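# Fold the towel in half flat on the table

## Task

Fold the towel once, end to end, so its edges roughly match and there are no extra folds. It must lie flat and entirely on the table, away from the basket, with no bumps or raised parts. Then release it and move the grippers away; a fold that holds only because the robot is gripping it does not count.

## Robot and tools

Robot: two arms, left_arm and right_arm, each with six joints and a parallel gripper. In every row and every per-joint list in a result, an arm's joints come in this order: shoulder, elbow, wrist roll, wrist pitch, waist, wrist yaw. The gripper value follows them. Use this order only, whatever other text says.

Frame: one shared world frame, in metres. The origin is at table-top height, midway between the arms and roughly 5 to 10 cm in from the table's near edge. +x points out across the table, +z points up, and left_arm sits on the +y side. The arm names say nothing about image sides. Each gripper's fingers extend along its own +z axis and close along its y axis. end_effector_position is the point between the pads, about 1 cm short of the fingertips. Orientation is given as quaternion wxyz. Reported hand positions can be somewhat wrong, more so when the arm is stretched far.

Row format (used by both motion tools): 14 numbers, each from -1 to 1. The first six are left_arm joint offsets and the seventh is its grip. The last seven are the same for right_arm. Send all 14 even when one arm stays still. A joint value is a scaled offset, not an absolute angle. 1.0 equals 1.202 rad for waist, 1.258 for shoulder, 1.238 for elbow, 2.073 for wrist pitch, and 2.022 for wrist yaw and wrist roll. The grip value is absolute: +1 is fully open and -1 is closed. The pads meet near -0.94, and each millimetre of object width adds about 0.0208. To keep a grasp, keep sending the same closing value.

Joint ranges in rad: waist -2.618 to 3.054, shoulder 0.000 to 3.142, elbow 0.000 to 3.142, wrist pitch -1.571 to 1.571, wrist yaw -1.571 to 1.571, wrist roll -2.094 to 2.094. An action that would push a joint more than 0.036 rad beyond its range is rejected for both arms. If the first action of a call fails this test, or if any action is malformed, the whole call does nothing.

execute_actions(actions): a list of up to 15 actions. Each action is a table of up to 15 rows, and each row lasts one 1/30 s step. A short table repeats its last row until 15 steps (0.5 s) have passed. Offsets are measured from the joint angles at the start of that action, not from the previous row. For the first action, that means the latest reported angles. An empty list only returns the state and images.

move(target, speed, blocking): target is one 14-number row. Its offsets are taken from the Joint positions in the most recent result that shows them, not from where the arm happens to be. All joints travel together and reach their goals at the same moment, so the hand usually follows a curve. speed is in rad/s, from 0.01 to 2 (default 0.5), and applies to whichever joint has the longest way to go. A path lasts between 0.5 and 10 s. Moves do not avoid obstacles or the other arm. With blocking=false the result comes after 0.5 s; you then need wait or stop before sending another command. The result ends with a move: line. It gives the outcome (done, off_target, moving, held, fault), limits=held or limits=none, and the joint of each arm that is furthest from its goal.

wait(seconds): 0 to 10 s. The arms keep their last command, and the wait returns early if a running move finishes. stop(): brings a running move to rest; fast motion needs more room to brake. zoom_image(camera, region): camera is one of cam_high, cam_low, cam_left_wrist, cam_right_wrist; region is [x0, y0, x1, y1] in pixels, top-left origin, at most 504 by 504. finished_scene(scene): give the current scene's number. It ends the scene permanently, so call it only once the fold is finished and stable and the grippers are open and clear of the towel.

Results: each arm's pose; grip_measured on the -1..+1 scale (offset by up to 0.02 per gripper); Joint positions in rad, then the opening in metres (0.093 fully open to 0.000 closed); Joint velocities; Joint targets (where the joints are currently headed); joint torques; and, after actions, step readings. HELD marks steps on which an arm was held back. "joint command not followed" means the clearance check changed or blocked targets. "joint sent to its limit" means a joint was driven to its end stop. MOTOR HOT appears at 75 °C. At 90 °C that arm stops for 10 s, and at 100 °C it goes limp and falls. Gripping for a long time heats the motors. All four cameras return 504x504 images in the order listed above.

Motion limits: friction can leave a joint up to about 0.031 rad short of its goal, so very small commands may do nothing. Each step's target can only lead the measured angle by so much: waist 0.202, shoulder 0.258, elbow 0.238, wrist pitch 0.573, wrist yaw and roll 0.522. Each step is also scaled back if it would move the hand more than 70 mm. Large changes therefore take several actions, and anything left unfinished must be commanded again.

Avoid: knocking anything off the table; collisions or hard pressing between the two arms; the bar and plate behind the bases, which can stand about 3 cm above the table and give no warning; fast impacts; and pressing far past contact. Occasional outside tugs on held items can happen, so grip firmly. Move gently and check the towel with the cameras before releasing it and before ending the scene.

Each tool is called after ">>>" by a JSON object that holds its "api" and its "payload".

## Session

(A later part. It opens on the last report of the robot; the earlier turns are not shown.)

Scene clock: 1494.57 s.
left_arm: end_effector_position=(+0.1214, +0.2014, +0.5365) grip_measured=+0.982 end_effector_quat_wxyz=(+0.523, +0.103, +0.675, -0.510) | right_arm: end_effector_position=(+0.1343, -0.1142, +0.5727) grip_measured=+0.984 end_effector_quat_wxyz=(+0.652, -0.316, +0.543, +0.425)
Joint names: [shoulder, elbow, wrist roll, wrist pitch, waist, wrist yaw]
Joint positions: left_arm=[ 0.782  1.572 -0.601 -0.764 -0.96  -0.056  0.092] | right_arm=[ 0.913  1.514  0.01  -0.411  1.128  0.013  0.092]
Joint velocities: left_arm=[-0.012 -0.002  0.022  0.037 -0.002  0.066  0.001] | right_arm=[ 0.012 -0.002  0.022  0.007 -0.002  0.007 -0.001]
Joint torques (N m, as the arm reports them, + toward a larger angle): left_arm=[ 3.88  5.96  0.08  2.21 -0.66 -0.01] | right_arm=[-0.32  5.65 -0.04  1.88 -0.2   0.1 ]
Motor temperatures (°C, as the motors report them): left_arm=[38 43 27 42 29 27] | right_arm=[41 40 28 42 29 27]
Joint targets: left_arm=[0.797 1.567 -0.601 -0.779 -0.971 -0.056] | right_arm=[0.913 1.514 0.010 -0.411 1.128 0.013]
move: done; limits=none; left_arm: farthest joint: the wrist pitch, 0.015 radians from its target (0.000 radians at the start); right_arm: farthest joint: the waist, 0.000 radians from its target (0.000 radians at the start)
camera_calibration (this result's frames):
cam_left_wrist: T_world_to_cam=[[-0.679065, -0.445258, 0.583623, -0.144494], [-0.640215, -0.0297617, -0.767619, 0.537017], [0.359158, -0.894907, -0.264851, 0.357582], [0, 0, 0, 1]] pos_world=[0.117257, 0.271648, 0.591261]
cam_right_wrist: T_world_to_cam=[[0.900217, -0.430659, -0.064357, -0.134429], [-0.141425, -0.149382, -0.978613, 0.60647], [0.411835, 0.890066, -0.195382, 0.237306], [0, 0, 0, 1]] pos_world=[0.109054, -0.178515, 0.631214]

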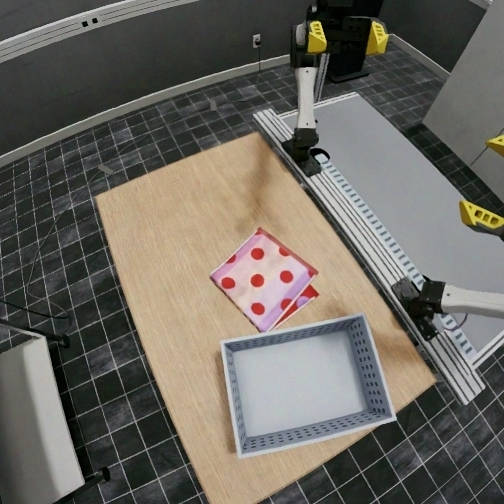

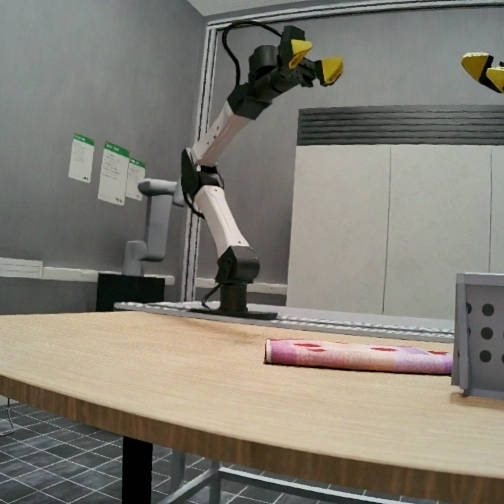

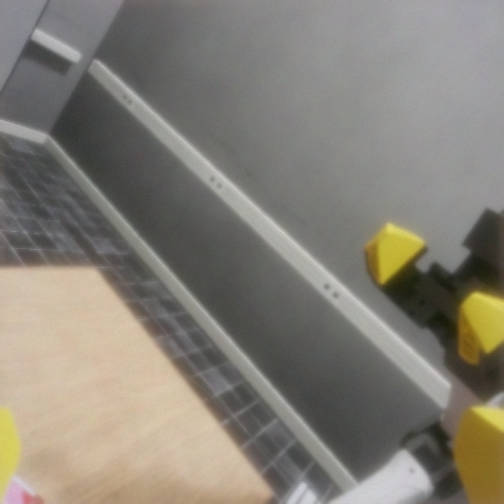

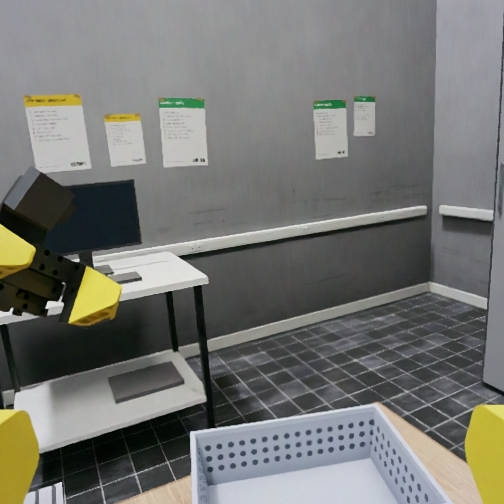

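>>> {"api": "move", "payload": {"target": [0.9,-0.01,0,-0.01,0.29,0,-1,0,0,0,0,0,0,1], "speed": 1.2}}

Scene clock: 1530.93 s.
left_arm: end_effector_position=(+0.3808, +0.0835, +0.1345) grip_measured=-1.000 end_effector_quat_wxyz=(+0.194, +0.006, +0.973, -0.122) | right_arm: end_effector_position=(+0.1343, -0.1142, +0.5727) grip_measured=+0.984 end_effector_quat_wxyz=(+0.652, -0.316, +0.543, +0.425)
Joint names: [shoulder, elbow, wrist roll, wrist pitch, waist, wrist yaw]
Joint positions: left_arm=[ 1.917  1.562 -0.601 -0.788 -0.612 -0.056  0.   ] | right_arm=[ 0.913  1.514  0.01  -0.411  1.128  0.013  0.092]
Joint velocities: left_arm=[-0.002  0.007  0.051 -0.022  0.002 -0.022  0.   ] | right_arm=[ 0.012 -0.007 -0.037  0.022  0.012 -0.066 -0.001]
Joint torques (N m, as the arm reports them, + toward a larger angle): left_arm=[-12.84   9.03   0.06   1.32   0.32  -0.15] | right_arm=[-0.31  5.65 -0.04  1.88 -0.2   0.09]
Motor temperatures (°C, as the motors report them): left_arm=[34 41 27 45 29 27] | right_arm=[39 39 28 43 29 27]
Joint targets: left_arm=[1.914 1.560 -0.601 -0.785 -0.611 -0.056] | right_arm=[0.913 1.514 0.010 -0.411 1.128 0.013]
move: done; limits=none; left_arm: farthest joint: the wrist pitch, 0.004 radians from its target (0.020 radians at the start); right_arm: farthest joint: the waist, 0.000 radians from its target (0.000 radians at the start)
camera_calibration (this result's frames):
cam_left_wrist: T_world_to_cam=[[-0.0596784, -0.966422, 0.249934, 0.0663105], [-0.997427, 0.0676927, 0.0235859, 0.412425], [-0.0397127, -0.247883, -0.967976, 0.244923], [0, 0, 0, 1]] pos_world=[0.425047, 0.0968779, 0.210778]
cam_right_wrist: T_world_to_cam=[[0.900217, -0.430659, -0.064357, -0.134429], [-0.141425, -0.149382, -0.978613, 0.60647], [0.411835, 0.890066, -0.195382, 0.237306], [0, 0, 0, 1]] pos_world=[0.109054, -0.178515, 0.631214]

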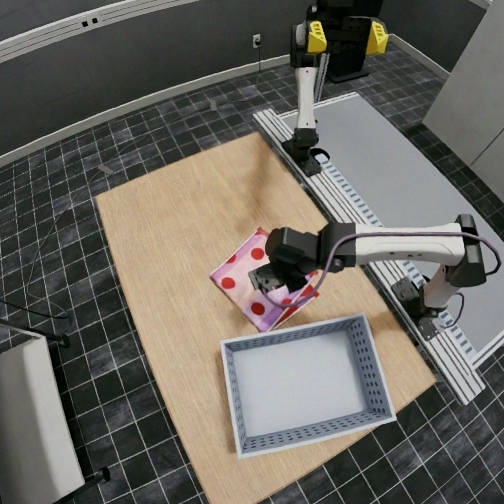

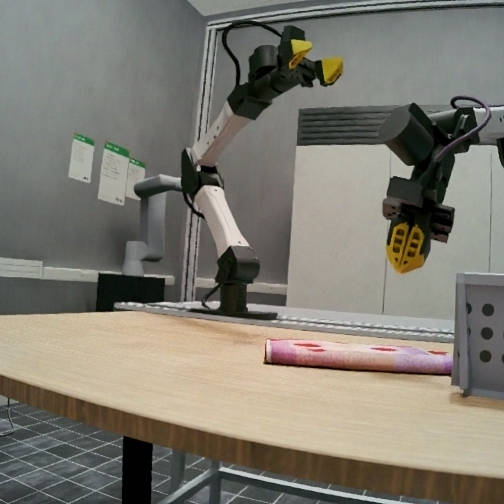

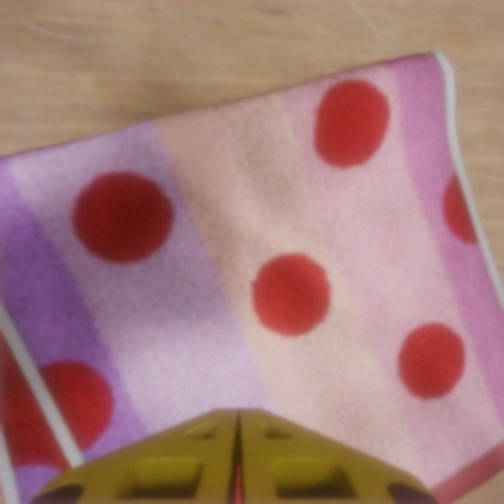

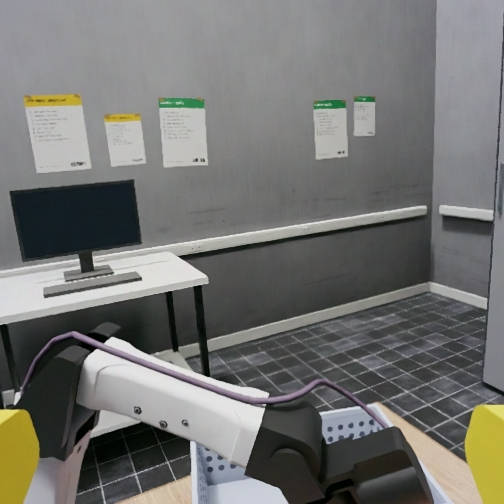

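>>> {"api": "move", "payload": {"target": [0.175,-0.01,0,0,0,0,-1,0,0,0,0,0,0,1], "speed": 0.5}}

>>> {"api": "execute_actions", "payload": {"actions": [[[0.05,0,0,0,0,0,-1,0,0,0,0,0,0,1]]]}}

Scene clock: 1540.03 s.
left_arm: end_effector_position=(+0.3732, +0.0857, +0.0411) grip_measured=-1.000 end_effector_quat_wxyz=(+0.108, +0.011, +0.992, -0.060) | right_arm: end_effector_position=(+0.1343, -0.1142, +0.5727) grip_measured=+0.984 end_effector_quat_wxyz=(+0.652, -0.316, +0.543, +0.425)
Joint names: [shoulder, elbow, wrist roll, wrist pitch, waist, wrist yaw]
Joint positions: left_arm=[ 2.13   1.562 -0.601 -0.791 -0.612 -0.056  0.   ] | right_arm=[ 0.913  1.514  0.01  -0.411  1.128  0.013  0.092]
Joint velocities: left_arm=[ 0.002  0.007 -0.066 -0.037 -0.012 -0.037  0.   ] | right_arm=[-0.002 -0.017  0.037 -0.007  0.007 -0.037  0.   ]
Joint torques (N m, as the arm reports them, + toward a larger angle): left_arm=[-13.5    7.24   0.05   0.91   0.16  -0.1 ] | right_arm=[-0.32  5.66 -0.04  1.88 -0.18  0.1 ]
Motor temperatures (°C, as the motors report them): left_arm=[36 42 27 44 29 27] | right_arm=[39 39 28 43 29 27]
Joint targets: left_arm=[2.137 1.550 -0.601 -0.788 -0.612 -0.056] | right_arm=[0.913 1.514 0.010 -0.411 1.128 0.013]
move: done; limits=none; left_arm: farthest joint: the elbow, 0.012 radians from its target (0.012 radians at the start); right_arm: farthest joint: the waist, 0.000 radians from its target (0.000 radians at the start)
camera_calibration (this result's frames):
cam_left_wrist: T_world_to_cam=[[-0.0325833, -0.990594, 0.132898, 0.0881105], [-0.977267, 0.0594473, 0.203505, 0.392644], [-0.209491, -0.123246, -0.970012, 0.207478], [0, 0, 0, 1]] pos_world=[0.430054, 0.0895109, 0.109641]
cam_right_wrist: T_world_to_cam=[[0.900217, -0.430659, -0.064357, -0.134429], [-0.141425, -0.149382, -0.978613, 0.60647], [0.411835, 0.890066, -0.195382, 0.237306], [0, 0, 0, 1]] pos_world=[0.109054, -0.178515, 0.631214]

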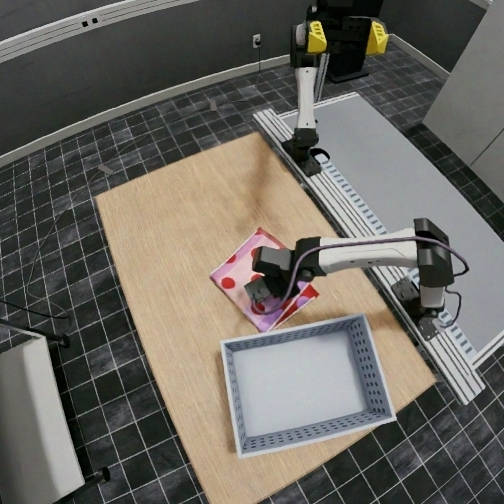

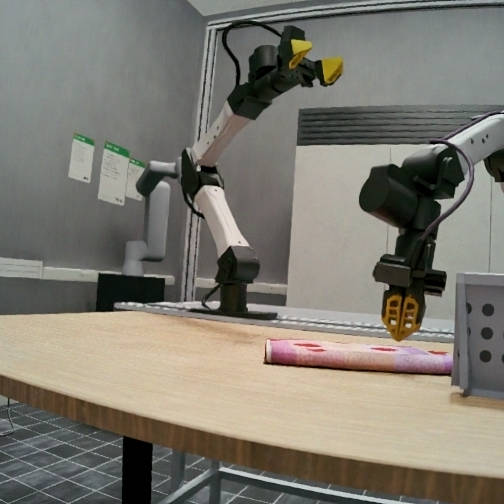

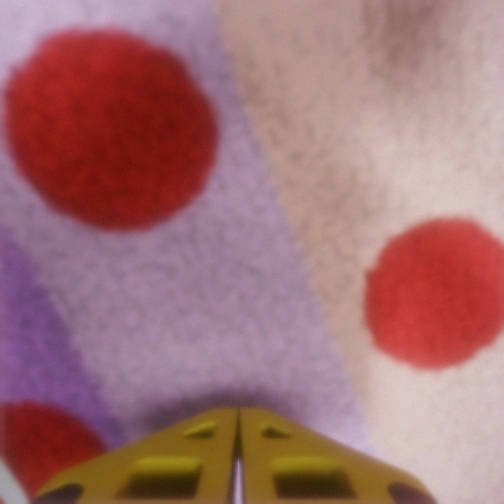

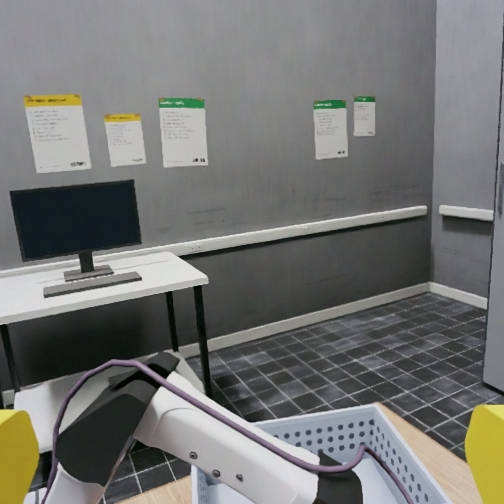

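Scene clock: 1540.53 s.
left_arm: end_effector_position=(+0.3694, +0.0877, +0.0203) grip_measured=-1.000 end_effector_quat_wxyz=(+0.089, +0.012, +0.995, -0.047) | right_arm: end_effector_position=(+0.1343, -0.1142, +0.5727) grip_measured=+0.984 end_effector_quat_wxyz=(+0.652, -0.316, +0.543, +0.425)
Joint names: [shoulder, elbow, wrist roll, wrist pitch, waist, wrist yaw]
Joint positions: left_arm=[ 2.178  1.562 -0.601 -0.79  -0.612 -0.056  0.   ] | right_arm=[ 0.913  1.514  0.01  -0.411  1.128  0.013  0.092]
Joint velocities: left_arm=[-0.017 -0.007 -0.037  0.022  0.007 -0.051  0.   ] | right_arm=[ 0.022 -0.007 -0.037  0.007  0.007  0.007 -0.   ]
Joint torques (N m, as the arm reports them, + toward a larger angle): left_arm=[-13.08   8.29   0.06   0.74   0.07  -0.11] | right_arm=[-0.3   5.65 -0.04  1.88 -0.19  0.1 ]
Motor temperatures (°C, as the motors report them): left_arm=[36 42 27 44 29 27] | right_arm=[39 39 28 43 29 27]
Joint targets: left_arm=[2.193 1.562 -0.601 -0.790 -0.612 -0.056] | right_arm=[0.913 1.514 0.010 -0.411 1.128 0.013]
Step readings (joint positions):
0: left_arm=[2.130 1.562 -0.601 -0.791 -0.612 -0.056] | right_arm=[0.913 1.514 0.010 -0.411 1.128 0.013]
1: left_arm=[2.133 1.562 -0.601 -0.791 -0.612 -0.056] | right_arm=[0.913 1.514 0.010 -0.411 1.128 0.013]
2: left_arm=[2.138 1.562 -0.601 -0.789 -0.612 -0.056] | right_arm=[0.913 1.514 0.010 -0.411 1.128 0.013]
4: left_arm=[2.156 1.562 -0.601 -0.789 -0.612 -0.056] | right_arm=[0.913 1.514 0.010 -0.411 1.128 0.013]
8: left_arm=[2.178 1.562 -0.601 -0.790 -0.612 -0.056] | right_arm=[0.913 1.514 0.010 -0.411 1.128 0.013]
15: Joint positions above
camera_calibration (this result's frames):
cam_left_wrist: T_world_to_cam=[[-0.029383, -0.993923, 0.106085, 0.0923631], [-0.96862, 0.0545173, 0.242495, 0.389578], [-0.246805, -0.0956305, -0.964335, 0.197992], [0, 0, 0, 1]] pos_world=[0.428932, 0.0894971, 0.0866614]
cam_right_wrist: T_world_to_cam=[[0.900217, -0.430659, -0.064357, -0.134429], [-0.141425, -0.149382, -0.978613, 0.60647], [0.411835, 0.890066, -0.195382, 0.237306], [0, 0, 0, 1]] pos_world=[0.109054, -0.178515, 0.631214]

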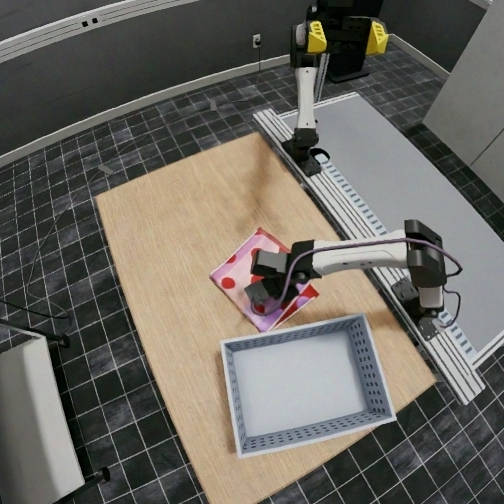

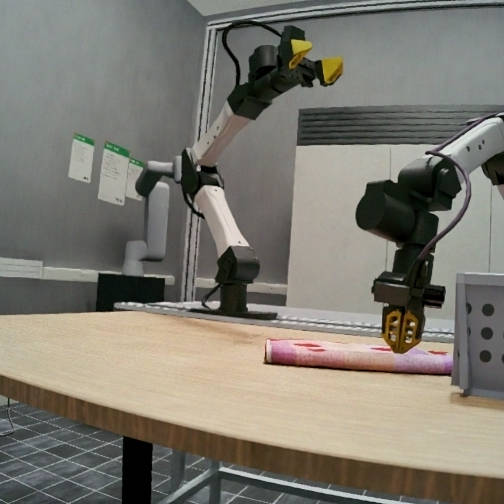

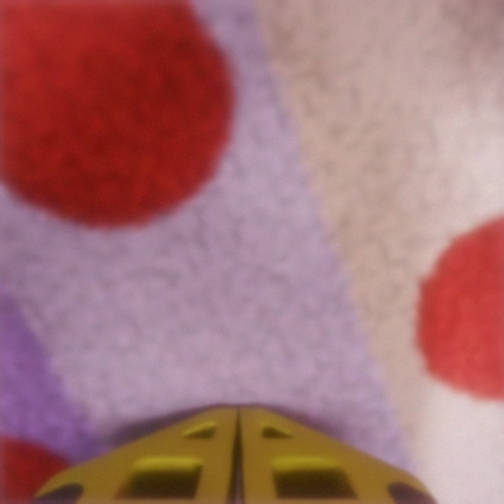

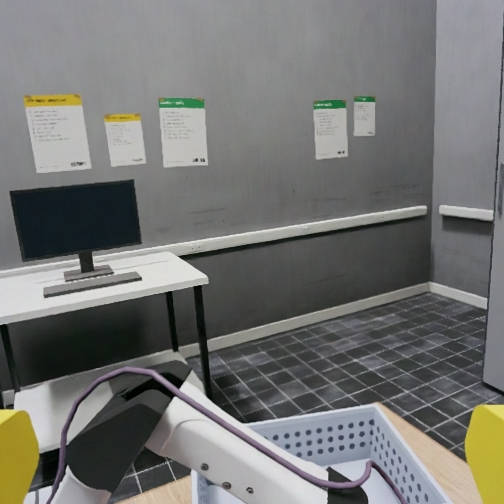

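>>> {"api": "move", "payload": {"target": [-0.03,-0.11,0.036,0.024,0.085,0,-1,0,0,0,0,0,0,1], "speed": 0.1}}

>>> {"api": "execute_actions", "payload": {"actions": [[[-0.03,0,0,0,0,0,-1,0,0,0,0,0,0,1]],[[-0.15,0,0,0,0,0,-1,0,0,0,0,0,0,1]]]}}

>>> {"api": "move", "payload": {"target": [-0.9,0,0,0,-0.3,0,1,0,0,0,0,0,0,1], "speed": 1.2}}

>>> {"api": "zoom_image", "payload": {"camera": "cam_high", "region": [190,200,350,350]}}

Scene clock: 1551.47 s.
left_arm: end_effector_position=(+0.3789, +0.1200, +0.0185) grip_measured=-1.000 end_effector_quat_wxyz=(+0.096, +0.003, +0.994, -0.060) | right_arm: end_effector_position=(+0.1343, -0.1142, +0.5727) grip_measured=+0.984 end_effector_quat_wxyz=(+0.652, -0.316, +0.543, +0.425)
Joint names: [shoulder, elbow, wrist roll, wrist pitch, waist, wrist yaw]
Joint positions: left_arm=[ 2.121  1.462 -0.537 -0.717 -0.528 -0.028  0.   ] | right_arm=[ 0.913  1.514  0.01  -0.411  1.128  0.013  0.092]
Joint velocities: left_arm=[-0.007 -0.012  0.051  0.007 -0.007 -0.022  0.   ] | right_arm=[-0.002  0.022  0.007 -0.022 -0.012  0.022 -0.   ]
Joint torques (N m, as the arm reports them, + toward a larger angle): left_arm=[-11.99   4.66   0.11   0.61   1.72  -0.36] | right_arm=[-0.31  5.65 -0.04  1.88 -0.19  0.1 ]
Motor temperatures (°C, as the motors report them): left_arm=[39 42 27 42 29 27] | right_arm=[38 39 28 43 29 27]
Joint targets: left_arm=[2.140 1.426 -0.528 -0.740 -0.510 -0.056] | right_arm=[0.913 1.514 0.010 -0.411 1.128 0.013]
move: off_target (left_arm); limits=none; left_arm: farthest joint: the elbow, 0.036 radians from its target (0.136 radians at the start); right_arm: farthest joint: the waist, 0.000 radians from its target (0.000 radians at the start)
camera_calibration (this result's frames):
cam_left_wrist: T_world_to_cam=[[-0.0148293, -0.990843, 0.134206, 0.118518], [-0.972653, 0.0454093, 0.227783, 0.400345], [-0.231791, -0.127158, -0.964419, 0.199858], [0, 0, 0, 1]] pos_world=[0.437479, 0.124667, 0.0856499]
cam_right_wrist: T_world_to_cam=[[0.900217, -0.430659, -0.064357, -0.134429], [-0.141425, -0.149382, -0.978613, 0.60647], [0.411835, 0.890066, -0.195382, 0.237306], [0, 0, 0, 1]] pos_world=[0.109054, -0.178515, 0.631214]

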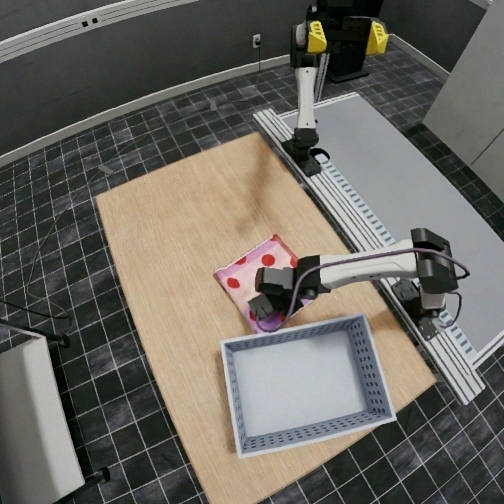

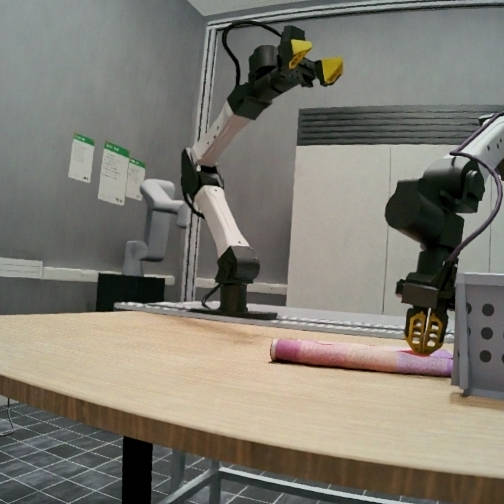

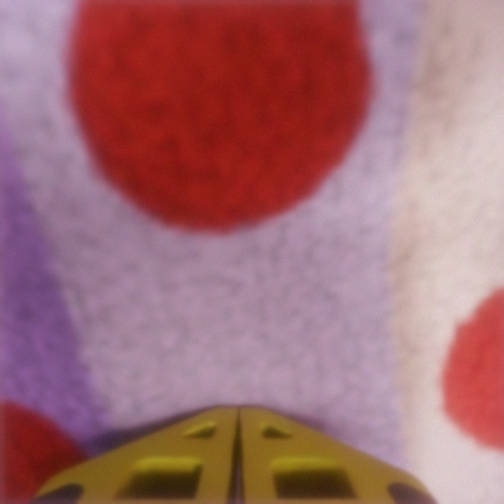

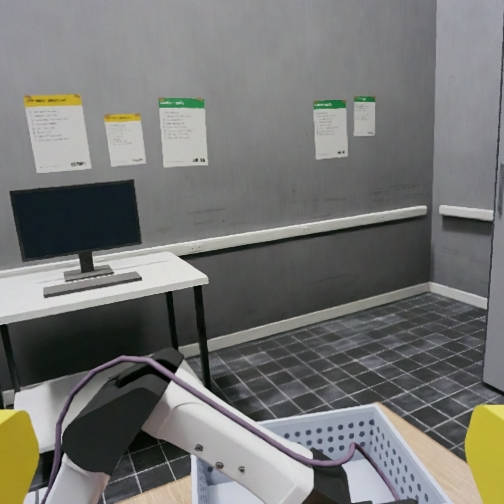

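Scene clock: 1552.47 s.
left_arm: end_effector_position=(+0.3945, +0.1140, +0.1286) grip_measured=-1.000 end_effector_quat_wxyz=(+0.206, -0.001, +0.970, -0.129) | right_arm: end_effector_position=(+0.1343, -0.1142, +0.5727) grip_measured=+0.984 end_effector_quat_wxyz=(+0.652, -0.316, +0.543, +0.425)
Joint names: [shoulder, elbow, wrist roll, wrist pitch, waist, wrist yaw]
Joint positions: left_arm=[ 1.874  1.473 -0.537 -0.711 -0.528 -0.025  0.   ] | right_arm=[ 0.913  1.514  0.01  -0.411  1.128  0.013  0.092]
Joint velocities: left_arm=[ 0.027 -0.017 -0.066  0.037  0.012 -0.051  0.   ] | right_arm=[-0.007 -0.002 -0.037  0.022  0.012  0.022 -0.001]
Joint torques (N m, as the arm reports them, + toward a larger angle): left_arm=[-10.4    8.22   0.06   1.32   0.19  -0.07] | right_arm=[-0.31  5.65 -0.04  1.88 -0.19  0.1 ]
Motor temperatures (°C, as the motors report them): left_arm=[39 42 27 42 29 27] | right_arm=[38 39 28 43 29 27]
Joint targets: left_arm=[1.894 1.462 -0.537 -0.717 -0.528 -0.025] | right_arm=[0.913 1.514 0.010 -0.411 1.128 0.013]
Step readings (joint positions; steps 1 to 15: 1st action; 16 to 30: 2nd action):
0: left_arm=[2.121 1.462 -0.537 -0.717 -0.528 -0.028] | right_arm=[0.913 1.514 0.010 -0.411 1.128 0.013]
1: left_arm=[2.116 1.462 -0.537 -0.715 -0.528 -0.025] | right_arm=[0.913 1.514 0.010 -0.411 1.128 0.013]
2: left_arm=[2.109 1.462 -0.537 -0.717 -0.528 -0.025] | right_arm=[0.913 1.514 0.010 -0.411 1.128 0.013]
4: left_arm=[2.095 1.462 -0.537 -0.717 -0.528 -0.025] | right_arm=[0.913 1.514 0.010 -0.411 1.128 0.013]
8: left_arm=[2.082 1.462 -0.537 -0.717 -0.528 -0.025] | right_arm=[0.913 1.514 0.010 -0.411 1.128 0.013]
15: left_arm=[2.082 1.462 -0.537 -0.717 -0.528 -0.025] | right_arm=[0.913 1.514 0.010 -0.411 1.128 0.013]
16: left_arm=[2.067 1.459 -0.537 -0.716 -0.528 -0.025] | right_arm=[0.913 1.514 0.010 -0.411 1.128 0.013]
17: left_arm=[2.038 1.449 -0.537 -0.725 -0.528 -0.025] | right_arm=[0.913 1.514 0.010 -0.411 1.128 0.013]
19: left_arm=[1.959 1.447 -0.537 -0.736 -0.528 -0.025] | right_arm=[0.913 1.514 0.010 -0.411 1.128 0.013]
23: left_arm=[1.863 1.472 -0.537 -0.714 -0.528 -0.025] | right_arm=[0.913 1.514 0.010 -0.411 1.128 0.013]
30: Joint positions above
camera_calibration (this result's frames):
cam_left_wrist: T_world_to_cam=[[-0.0524406, -0.962888, 0.264757, 0.092878], [-0.998536, 0.0540765, -0.00111103, 0.429381], [-0.0132473, -0.264427, -0.964315, 0.238281], [0, 0, 0, 1]] pos_world=[0.43678, 0.12922, 0.205665]
cam_right_wrist: T_world_to_cam=[[0.900217, -0.430659, -0.064357, -0.134429], [-0.141425, -0.149382, -0.978613, 0.60647], [0.411835, 0.890066, -0.195382, 0.237306], [0, 0, 0, 1]] pos_world=[0.109054, -0.178515, 0.631214]

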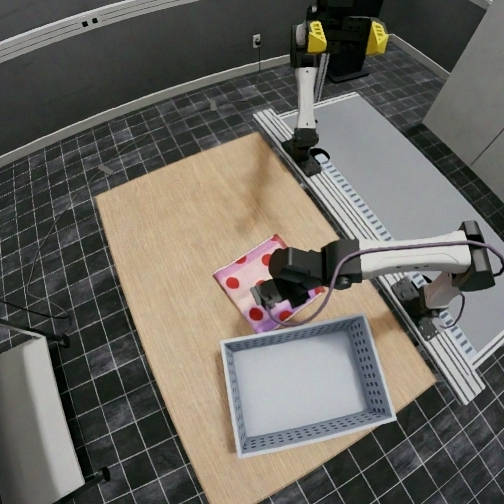

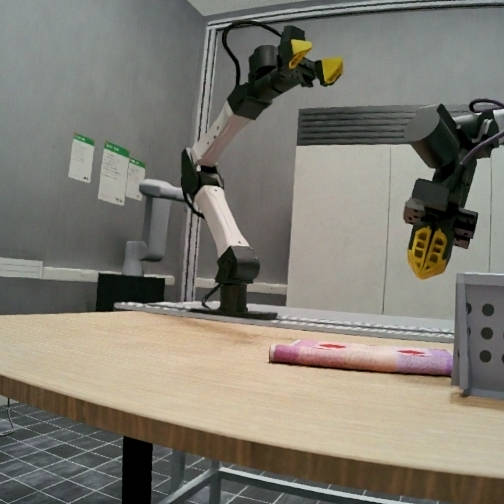

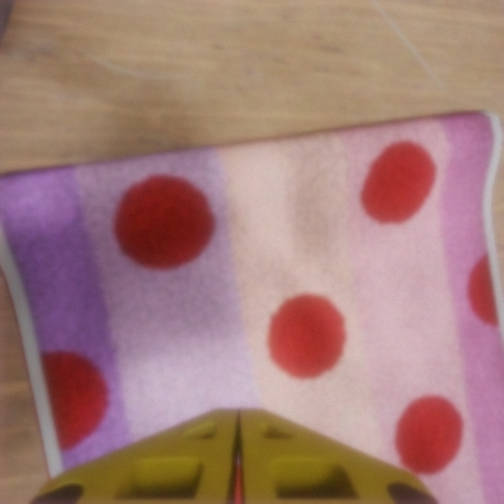

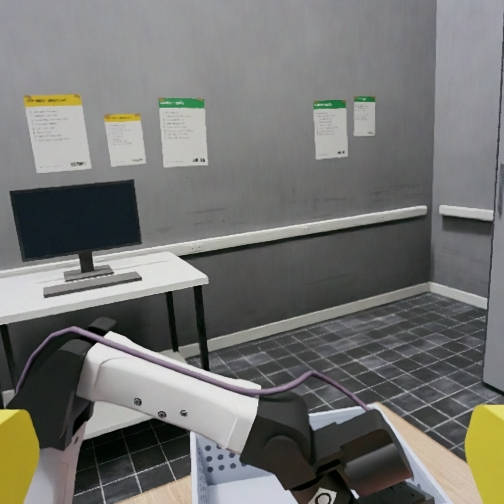

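Scene clock: 1554.00 s.
left_arm: end_effector_position=(+0.1300, +0.2089, +0.5269) grip_measured=+0.982 end_effector_quat_wxyz=(+0.558, +0.105, +0.665, -0.485) | right_arm: end_effector_position=(+0.1343, -0.1142, +0.5727) grip_measured=+0.984 end_effector_quat_wxyz=(+0.652, -0.316, +0.543, +0.425)
Joint names: [shoulder, elbow, wrist roll, wrist pitch, waist, wrist yaw]
Joint positions: left_arm=[ 0.729  1.477 -0.537 -0.696 -0.878 -0.025  0.092] | right_arm=[ 0.913  1.514  0.01  -0.411  1.128  0.013  0.092]
Joint velocities: left_arm=[-0.002  0.007 -0.007 -0.022  0.007  0.007 -0.   ] | right_arm=[-0.002 -0.002 -0.007 -0.022 -0.017 -0.022  0.   ]
Joint torques (N m, as the arm reports them, + toward a larger angle): left_arm=[ 3.7   6.18  0.07  2.18 -0.66 -0.01] | right_arm=[-0.31  5.65 -0.04  1.88 -0.19  0.1 ]
Motor temperatures (°C, as the motors report them): left_arm=[39 42 27 42 29 27] | right_arm=[38 39 28 43 29 27]
Joint targets: left_arm=[0.742 1.474 -0.537 -0.710 -0.889 -0.025] | right_arm=[0.913 1.514 0.010 -0.411 1.128 0.013]
move: done; limits=none; left_arm: farthest joint: the wrist pitch, 0.015 radians from its target (0.000 radians at the start); right_arm: farthest joint: the waist, 0.000 radians from its target (0.000 radians at the start)
camera_calibration (this result's frames):
cam_left_wrist: T_world_to_cam=[[-0.688206, -0.494156, 0.531209, -0.0906773], [-0.587401, -0.0502345, -0.807736, 0.553901], [0.425832, -0.867921, -0.255696, 0.339534], [0, 0, 0, 1]] pos_world=[0.118373, 0.277705, 0.582392]
cam_right_wrist: T_world_to_cam=[[0.900217, -0.430659, -0.064357, -0.134429], [-0.141425, -0.149382, -0.978613, 0.60647], [0.411835, 0.890066, -0.195382, 0.237306], [0, 0, 0, 1]] pos_world=[0.109054, -0.178515, 0.631214]

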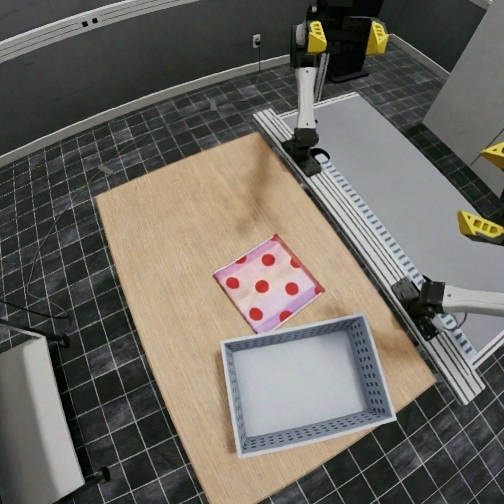

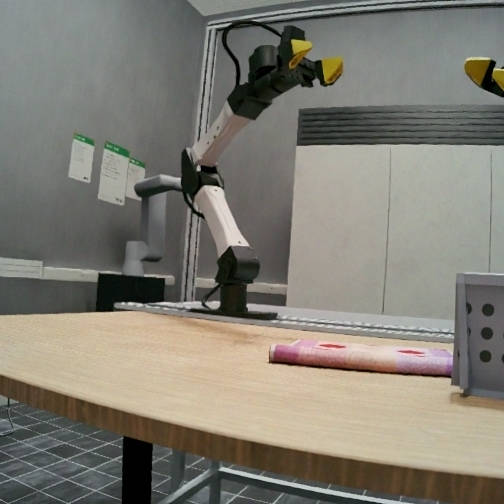

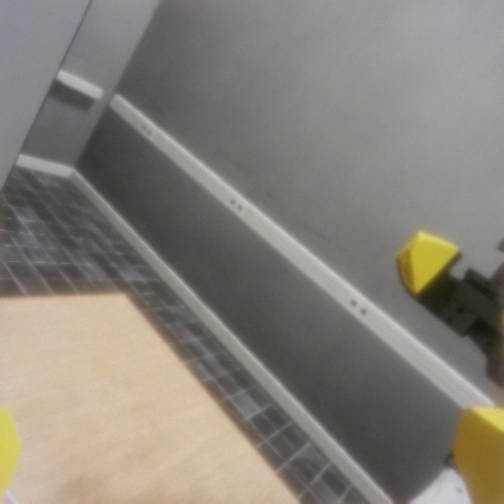

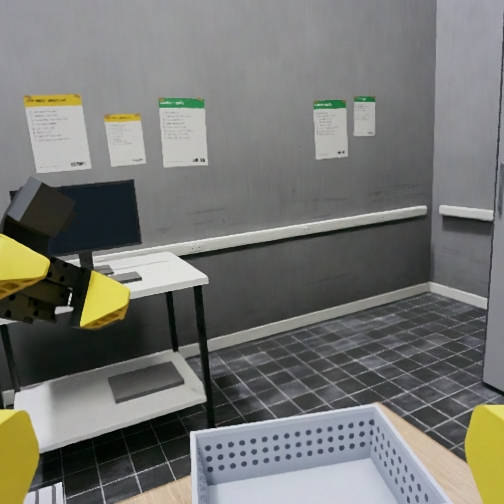

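Region (190, 200, 350, 350) of cam_high's 504x504 image, scaled by 3.150, with more detail than that image has; it fills the top 472 rows of this view, and the rest is white.

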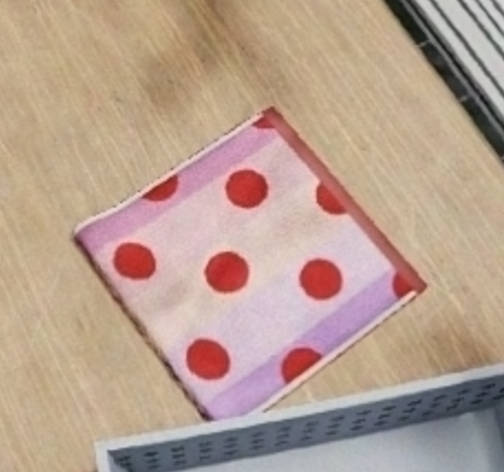

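>>> {"api": "finished_scene", "payload": {"scene": 2}}

The scene is finished: the task was done.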